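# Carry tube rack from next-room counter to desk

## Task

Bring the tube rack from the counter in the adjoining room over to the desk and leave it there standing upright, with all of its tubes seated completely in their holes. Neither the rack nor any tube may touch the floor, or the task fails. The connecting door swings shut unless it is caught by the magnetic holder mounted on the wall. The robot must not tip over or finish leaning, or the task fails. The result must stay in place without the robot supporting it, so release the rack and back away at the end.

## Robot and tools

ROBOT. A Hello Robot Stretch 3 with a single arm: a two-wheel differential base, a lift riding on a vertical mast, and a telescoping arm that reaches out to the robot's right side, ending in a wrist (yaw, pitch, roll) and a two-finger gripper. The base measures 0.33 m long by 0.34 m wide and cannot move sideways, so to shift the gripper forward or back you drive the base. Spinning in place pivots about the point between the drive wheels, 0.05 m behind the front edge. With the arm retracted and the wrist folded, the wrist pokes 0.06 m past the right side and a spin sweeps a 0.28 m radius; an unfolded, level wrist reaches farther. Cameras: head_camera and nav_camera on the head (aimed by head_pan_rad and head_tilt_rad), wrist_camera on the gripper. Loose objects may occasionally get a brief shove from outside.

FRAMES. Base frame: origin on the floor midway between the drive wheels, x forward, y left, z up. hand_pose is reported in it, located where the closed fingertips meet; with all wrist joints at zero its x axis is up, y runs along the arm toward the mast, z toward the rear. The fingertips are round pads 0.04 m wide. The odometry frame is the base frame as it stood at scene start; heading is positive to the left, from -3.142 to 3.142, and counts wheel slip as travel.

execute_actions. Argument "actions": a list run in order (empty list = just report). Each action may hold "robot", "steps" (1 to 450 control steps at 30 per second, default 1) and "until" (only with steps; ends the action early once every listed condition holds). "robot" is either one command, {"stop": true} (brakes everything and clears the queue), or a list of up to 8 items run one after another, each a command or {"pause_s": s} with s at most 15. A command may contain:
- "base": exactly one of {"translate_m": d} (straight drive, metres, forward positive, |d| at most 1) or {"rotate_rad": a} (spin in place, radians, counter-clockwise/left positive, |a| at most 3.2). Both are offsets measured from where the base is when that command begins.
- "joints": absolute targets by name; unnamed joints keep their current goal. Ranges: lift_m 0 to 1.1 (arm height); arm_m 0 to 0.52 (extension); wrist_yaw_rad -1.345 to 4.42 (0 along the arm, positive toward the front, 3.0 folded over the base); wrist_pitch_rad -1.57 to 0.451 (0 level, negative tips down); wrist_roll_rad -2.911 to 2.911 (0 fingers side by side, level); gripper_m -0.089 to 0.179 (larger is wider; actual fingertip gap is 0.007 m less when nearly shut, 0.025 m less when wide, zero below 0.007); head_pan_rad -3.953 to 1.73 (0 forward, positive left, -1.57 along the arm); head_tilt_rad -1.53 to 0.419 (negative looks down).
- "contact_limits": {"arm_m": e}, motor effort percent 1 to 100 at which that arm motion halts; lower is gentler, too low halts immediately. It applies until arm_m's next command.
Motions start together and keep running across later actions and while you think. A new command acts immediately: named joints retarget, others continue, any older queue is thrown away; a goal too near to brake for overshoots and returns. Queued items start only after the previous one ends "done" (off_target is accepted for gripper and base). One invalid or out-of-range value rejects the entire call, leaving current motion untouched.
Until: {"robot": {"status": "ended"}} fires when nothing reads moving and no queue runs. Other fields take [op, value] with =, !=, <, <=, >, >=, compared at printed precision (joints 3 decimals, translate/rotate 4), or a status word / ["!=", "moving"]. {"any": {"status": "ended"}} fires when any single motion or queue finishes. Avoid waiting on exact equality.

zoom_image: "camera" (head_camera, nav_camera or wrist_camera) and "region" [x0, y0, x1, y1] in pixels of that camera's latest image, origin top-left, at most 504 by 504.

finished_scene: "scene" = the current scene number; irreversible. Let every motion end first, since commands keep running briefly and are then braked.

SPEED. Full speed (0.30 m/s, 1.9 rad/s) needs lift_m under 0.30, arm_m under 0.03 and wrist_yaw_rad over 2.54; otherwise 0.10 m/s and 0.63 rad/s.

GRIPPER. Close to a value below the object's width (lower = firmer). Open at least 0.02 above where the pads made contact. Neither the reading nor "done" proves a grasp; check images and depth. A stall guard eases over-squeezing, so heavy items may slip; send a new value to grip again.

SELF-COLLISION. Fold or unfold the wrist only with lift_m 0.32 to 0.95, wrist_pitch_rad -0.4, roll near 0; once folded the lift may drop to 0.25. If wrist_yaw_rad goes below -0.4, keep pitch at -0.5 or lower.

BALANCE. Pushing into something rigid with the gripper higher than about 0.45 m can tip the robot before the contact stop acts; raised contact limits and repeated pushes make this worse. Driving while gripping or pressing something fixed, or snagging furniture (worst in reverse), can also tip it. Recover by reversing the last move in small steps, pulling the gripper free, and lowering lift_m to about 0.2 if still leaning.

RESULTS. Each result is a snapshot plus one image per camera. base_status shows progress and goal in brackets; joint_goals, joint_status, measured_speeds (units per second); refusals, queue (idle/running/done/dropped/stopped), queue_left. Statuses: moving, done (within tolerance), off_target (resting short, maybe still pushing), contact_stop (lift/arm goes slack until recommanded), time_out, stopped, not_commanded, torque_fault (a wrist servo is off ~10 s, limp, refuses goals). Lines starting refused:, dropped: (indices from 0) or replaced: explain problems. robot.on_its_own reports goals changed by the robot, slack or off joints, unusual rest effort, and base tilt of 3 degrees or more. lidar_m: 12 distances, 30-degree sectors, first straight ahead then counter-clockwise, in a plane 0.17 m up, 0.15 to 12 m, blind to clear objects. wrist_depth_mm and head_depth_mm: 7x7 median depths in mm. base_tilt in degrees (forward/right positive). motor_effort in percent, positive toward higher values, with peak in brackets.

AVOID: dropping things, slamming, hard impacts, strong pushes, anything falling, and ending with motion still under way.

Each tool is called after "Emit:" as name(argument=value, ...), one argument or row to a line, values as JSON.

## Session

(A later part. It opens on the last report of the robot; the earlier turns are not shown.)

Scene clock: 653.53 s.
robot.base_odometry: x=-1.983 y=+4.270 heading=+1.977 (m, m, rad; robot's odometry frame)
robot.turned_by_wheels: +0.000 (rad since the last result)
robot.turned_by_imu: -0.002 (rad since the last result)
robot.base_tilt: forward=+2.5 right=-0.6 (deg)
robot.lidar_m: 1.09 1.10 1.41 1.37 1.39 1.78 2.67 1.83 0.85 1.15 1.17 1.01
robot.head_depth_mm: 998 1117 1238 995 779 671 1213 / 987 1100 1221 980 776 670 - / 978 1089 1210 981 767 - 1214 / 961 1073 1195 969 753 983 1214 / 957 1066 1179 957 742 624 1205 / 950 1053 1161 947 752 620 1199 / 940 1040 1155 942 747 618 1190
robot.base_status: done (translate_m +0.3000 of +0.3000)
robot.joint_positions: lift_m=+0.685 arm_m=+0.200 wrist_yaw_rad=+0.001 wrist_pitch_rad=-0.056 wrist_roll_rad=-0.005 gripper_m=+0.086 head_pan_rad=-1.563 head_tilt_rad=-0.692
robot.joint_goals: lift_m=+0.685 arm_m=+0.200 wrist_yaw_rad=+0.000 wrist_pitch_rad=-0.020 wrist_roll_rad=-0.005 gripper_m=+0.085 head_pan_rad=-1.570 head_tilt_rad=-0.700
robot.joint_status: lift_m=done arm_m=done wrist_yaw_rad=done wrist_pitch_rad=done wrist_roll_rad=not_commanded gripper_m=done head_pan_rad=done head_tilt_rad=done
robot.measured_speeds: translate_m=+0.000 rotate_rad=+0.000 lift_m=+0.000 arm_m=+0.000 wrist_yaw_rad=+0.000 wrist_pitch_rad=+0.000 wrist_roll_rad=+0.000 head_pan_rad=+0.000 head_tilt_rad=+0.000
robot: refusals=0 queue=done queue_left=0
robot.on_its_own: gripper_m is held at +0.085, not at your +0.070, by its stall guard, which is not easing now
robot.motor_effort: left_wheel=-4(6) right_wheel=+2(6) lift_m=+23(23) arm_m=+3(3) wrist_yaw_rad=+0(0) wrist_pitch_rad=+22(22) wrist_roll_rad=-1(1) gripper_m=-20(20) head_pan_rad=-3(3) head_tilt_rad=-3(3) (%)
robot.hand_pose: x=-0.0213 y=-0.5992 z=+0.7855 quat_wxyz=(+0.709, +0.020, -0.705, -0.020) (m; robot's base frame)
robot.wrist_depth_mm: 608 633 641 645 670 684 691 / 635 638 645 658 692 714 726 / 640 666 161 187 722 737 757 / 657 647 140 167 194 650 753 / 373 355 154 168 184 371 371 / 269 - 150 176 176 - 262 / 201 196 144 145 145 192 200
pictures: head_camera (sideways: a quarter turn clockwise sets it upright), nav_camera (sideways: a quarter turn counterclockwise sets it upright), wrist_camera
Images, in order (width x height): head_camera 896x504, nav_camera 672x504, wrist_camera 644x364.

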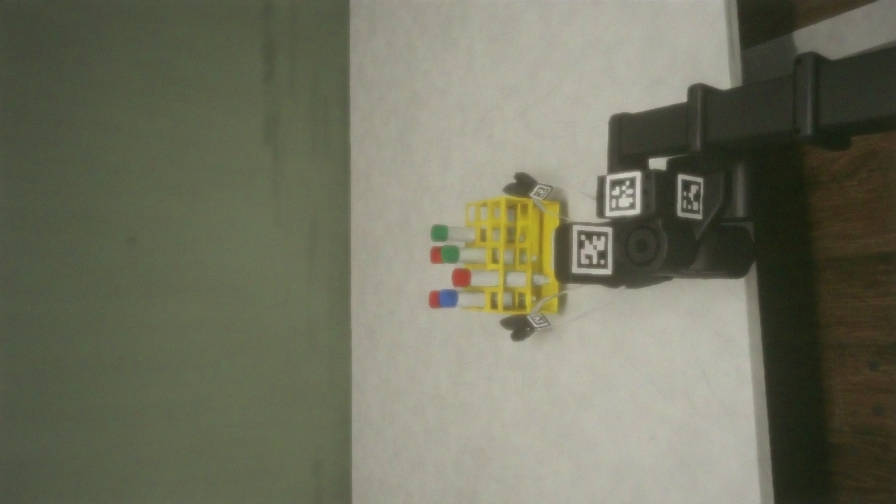

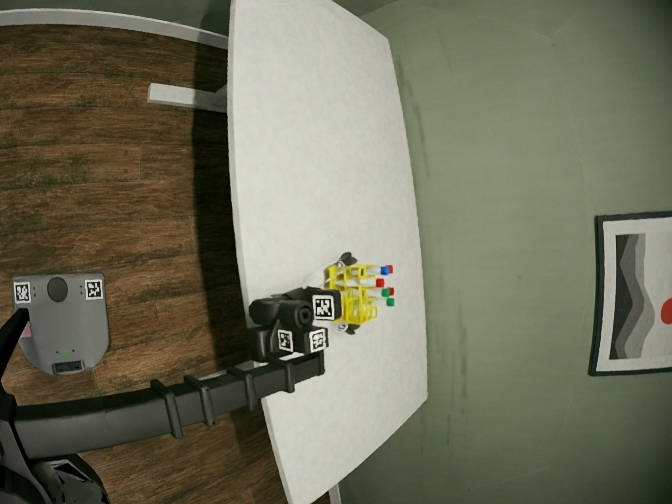

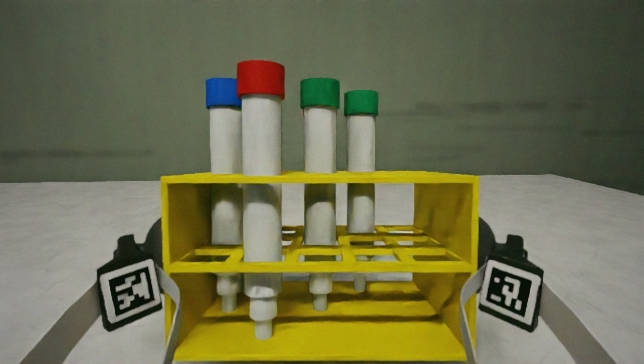

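Emit:
execute_actions(
  actions=[
    {"robot":{"joints":{"lift_m":0.669}},"steps":90,"until":{"robot":{"status":"ended"}}},
    {"robot":{"joints":{"gripper_m":0.179}},"steps":90,"until":{"robot":{"status":"ended"}}},
    {"steps":15},
  ],
)

Scene clock: 658.00 s.
robot.base_odometry: x=-1.983 y=+4.270 heading=+1.977 (m, m, rad; robot's odometry frame)
robot.turned_by_wheels: +0.000 (rad since the last result)
robot.turned_by_imu: -0.001 (rad since the last result)
robot.base_tilt: forward=+2.5 right=-0.5 (deg)
robot.lidar_m: 1.09 1.11 1.41 1.37 1.39 1.78 2.67 1.83 0.85 1.15 1.17 1.01
robot.head_depth_mm: 1002 1114 1239 991 779 675 1208 / 985 1101 1223 990 774 664 - / 978 1094 1206 974 769 - 1212 / 966 1073 1189 969 728 - 1211 / 957 1057 1183 959 735 625 1202 / 949 1056 1161 952 753 620 1198 / 938 1043 1146 945 745 617 1198
robot.base_status: done (translate_m +0.3000 of +0.3000)
robot.joint_positions: lift_m=+0.669 arm_m=+0.200 wrist_yaw_rad=+0.001 wrist_pitch_rad=-0.044 wrist_roll_rad=-0.005 gripper_m=+0.179 head_pan_rad=-1.563 head_tilt_rad=-0.692
robot.joint_goals: lift_m=+0.669 arm_m=+0.200 wrist_yaw_rad=+0.000 wrist_pitch_rad=-0.020 wrist_roll_rad=-0.005 gripper_m=+0.179 head_pan_rad=-1.570 head_tilt_rad=-0.700
robot.joint_status: lift_m=done arm_m=done wrist_yaw_rad=done wrist_pitch_rad=done wrist_roll_rad=not_commanded gripper_m=done head_pan_rad=done head_tilt_rad=done
robot.measured_speeds: translate_m=+0.000 rotate_rad=+0.000 lift_m=+0.000 arm_m=+0.000 wrist_yaw_rad=+0.000 wrist_pitch_rad=+0.000 wrist_roll_rad=+0.000 head_pan_rad=+0.000 head_tilt_rad=+0.000
robot: refusals=0 queue=done queue_left=0
robot.motor_effort: left_wheel=-4(4) right_wheel=+2(2) lift_m=+23(22) arm_m=+2(3) wrist_yaw_rad=-1(0) wrist_pitch_rad=+15(22) wrist_roll_rad=-1(1) gripper_m=+1(84) head_pan_rad=-3(3) head_tilt_rad=-3(4) (%)
robot.hand_pose: x=-0.0213 y=-0.5996 z=+0.7725 quat_wxyz=(+0.709, +0.016, -0.705, -0.016) (m; robot's base frame)
robot.wrist_depth_mm: 614 629 635 648 665 684 708 / 627 642 660 672 693 710 727 / 651 658 141 172 715 733 749 / 616 610 147 173 620 603 613 / 343 342 127 149 157 375 341 / - 137 150 159 171 134 246 / 175 174 134 161 148 174 173
pictures: head_camera (sideways: a quarter turn clockwise sets it upright), nav_camera (sideways: a quarter turn counterclockwise sets it upright), wrist_camera
Images, in order (width x height): head_camera 896x504, nav_camera 672x504, wrist_camera 644x364.

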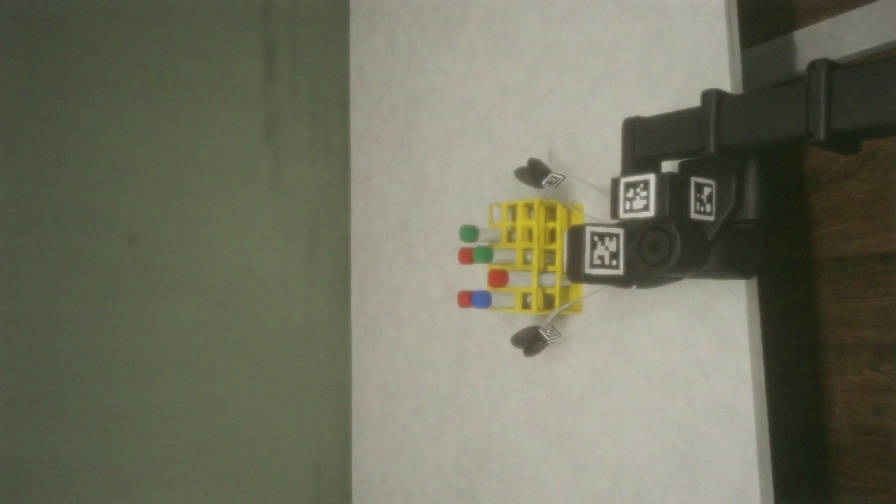

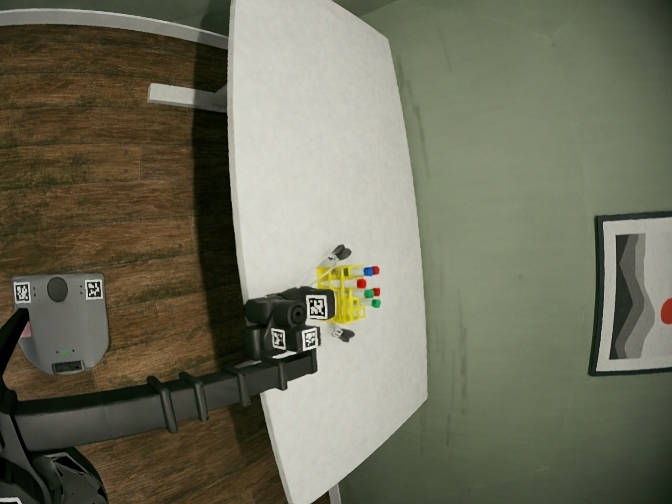

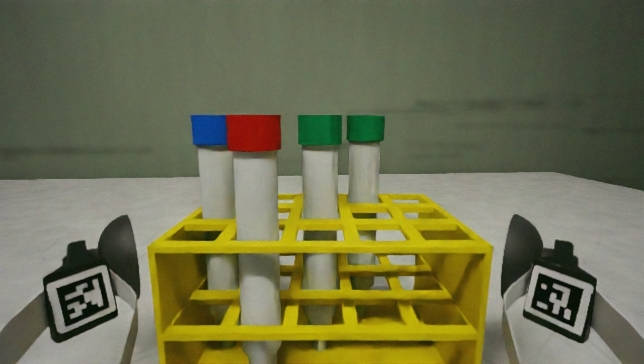

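Emit:
execute_actions(
  actions=[
    {"robot":{"joints":{"arm_m":0}},"steps":200,"until":{"robot":{"status":"ended"}}},
  ],
)

Scene clock: 668.87 s.
robot.base_odometry: x=-1.983 y=+4.270 heading=+1.977 (m, m, rad; robot's odometry frame)
robot.turned_by_wheels: +0.000 (rad since the last result)
robot.turned_by_imu: -0.002 (rad since the last result)
robot.base_tilt: forward=+2.5 right=-0.5 (deg)
robot.lidar_m: 1.09 1.11 1.41 1.37 1.39 1.78 2.68 1.83 0.85 1.15 1.17 1.01
robot.head_depth_mm: 997 1115 1237 996 777 672 1213 / 989 1103 1221 984 773 653 1224 / 980 1087 1206 978 761 647 1222 / 967 1075 1192 969 728 642 - / 958 1066 1177 959 734 625 1211 / 943 1053 1165 952 751 618 1201 / 940 1039 1149 943 745 615 1195
robot.base_status: done (translate_m +0.3000 of +0.3000)
robot.joint_positions: lift_m=+0.669 arm_m=+0.000 wrist_yaw_rad=+0.000 wrist_pitch_rad=-0.043 wrist_roll_rad=-0.005 gripper_m=+0.179 head_pan_rad=-1.563 head_tilt_rad=-0.692
robot.joint_goals: lift_m=+0.669 arm_m=+0.000 wrist_yaw_rad=+0.000 wrist_pitch_rad=-0.020 wrist_roll_rad=-0.005 gripper_m=+0.179 head_pan_rad=-1.570 head_tilt_rad=-0.700
robot.joint_status: lift_m=done arm_m=done wrist_yaw_rad=done wrist_pitch_rad=done wrist_roll_rad=not_commanded gripper_m=done head_pan_rad=done head_tilt_rad=done
robot.measured_speeds: translate_m=+0.000 rotate_rad=+0.000 lift_m=+0.000 arm_m=+0.000 wrist_yaw_rad=+0.000 wrist_pitch_rad=+0.000 wrist_roll_rad=+0.000 head_pan_rad=+0.000 head_tilt_rad=+0.000
robot: refusals=0 queue=done queue_left=0
robot.motor_effort: left_wheel=-4(4) right_wheel=+2(2) lift_m=+23(23) arm_m=-2(4) wrist_yaw_rad=-1(0) wrist_pitch_rad=+14(15) wrist_roll_rad=-1(1) gripper_m=+0(0) head_pan_rad=-4(2) head_tilt_rad=-3(3) (%)
robot.hand_pose: x=-0.0213 y=-0.4002 z=+0.7728 quat_wxyz=(+0.709, +0.016, -0.705, -0.015) (m; robot's base frame)
robot.wrist_depth_mm: 775 794 821 832 841 903 888 / 803 821 840 853 875 901 913 / 829 833 864 870 910 933 961 / 632 623 627 349 537 628 622 / 347 346 345 340 345 383 343 / - 238 240 239 241 239 248 / 176 183 182 183 184 183 176
pictures: head_camera (sideways: a quarter turn clockwise sets it upright), nav_camera (sideways: a quarter turn counterclockwise sets it upright), wrist_camera
Images, in order (width x height): head_camera 896x504, nav_camera 672x504, wrist_camera 644x364.

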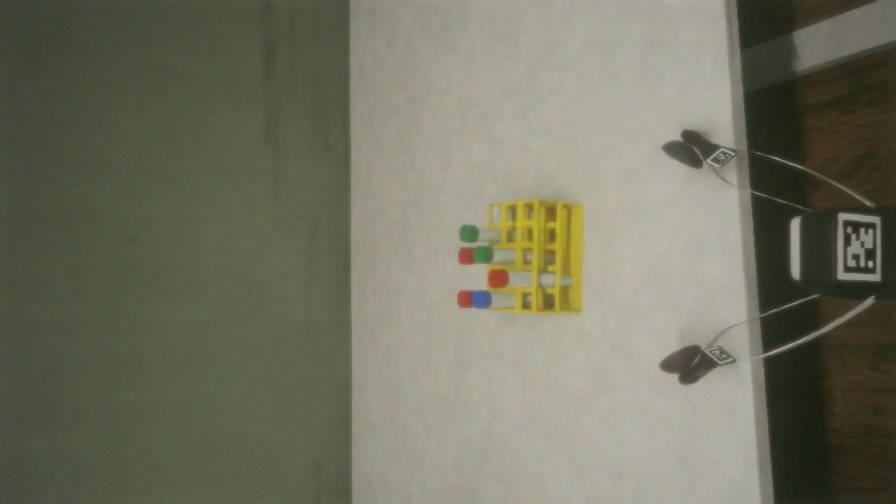

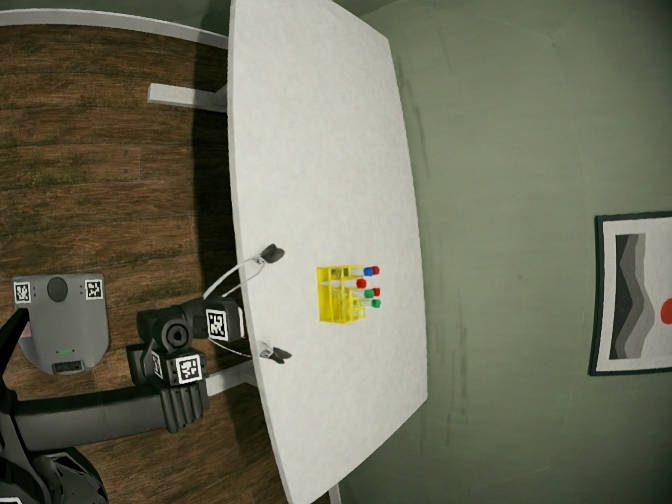

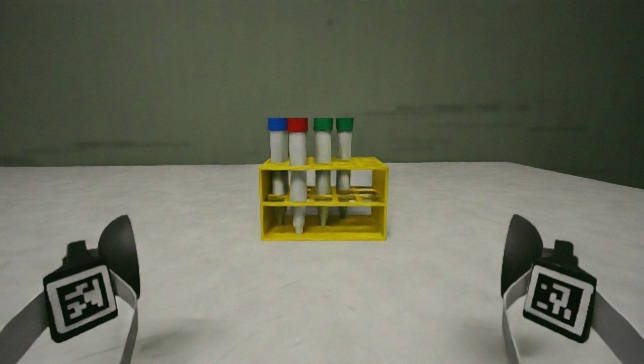

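Emit:
zoom_image(
  camera="wrist_camera",
  region=[240,100,410,250],
)

Region (240, 100, 410, 250) of wrist_camera's 644x364 image, scaled by 2.965; it fills the top 445 rows of this view, and the rest is white.

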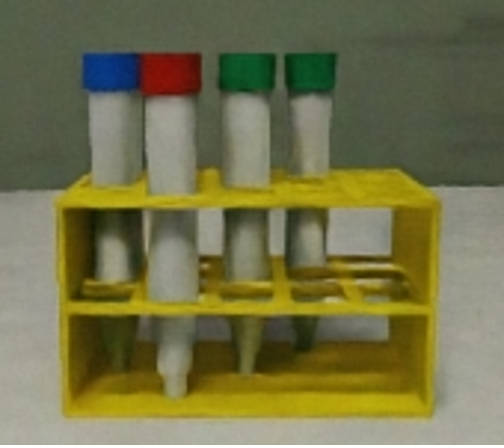

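Emit:
finished_scene(
  scene=1,
)

The scene is finished: the task was done.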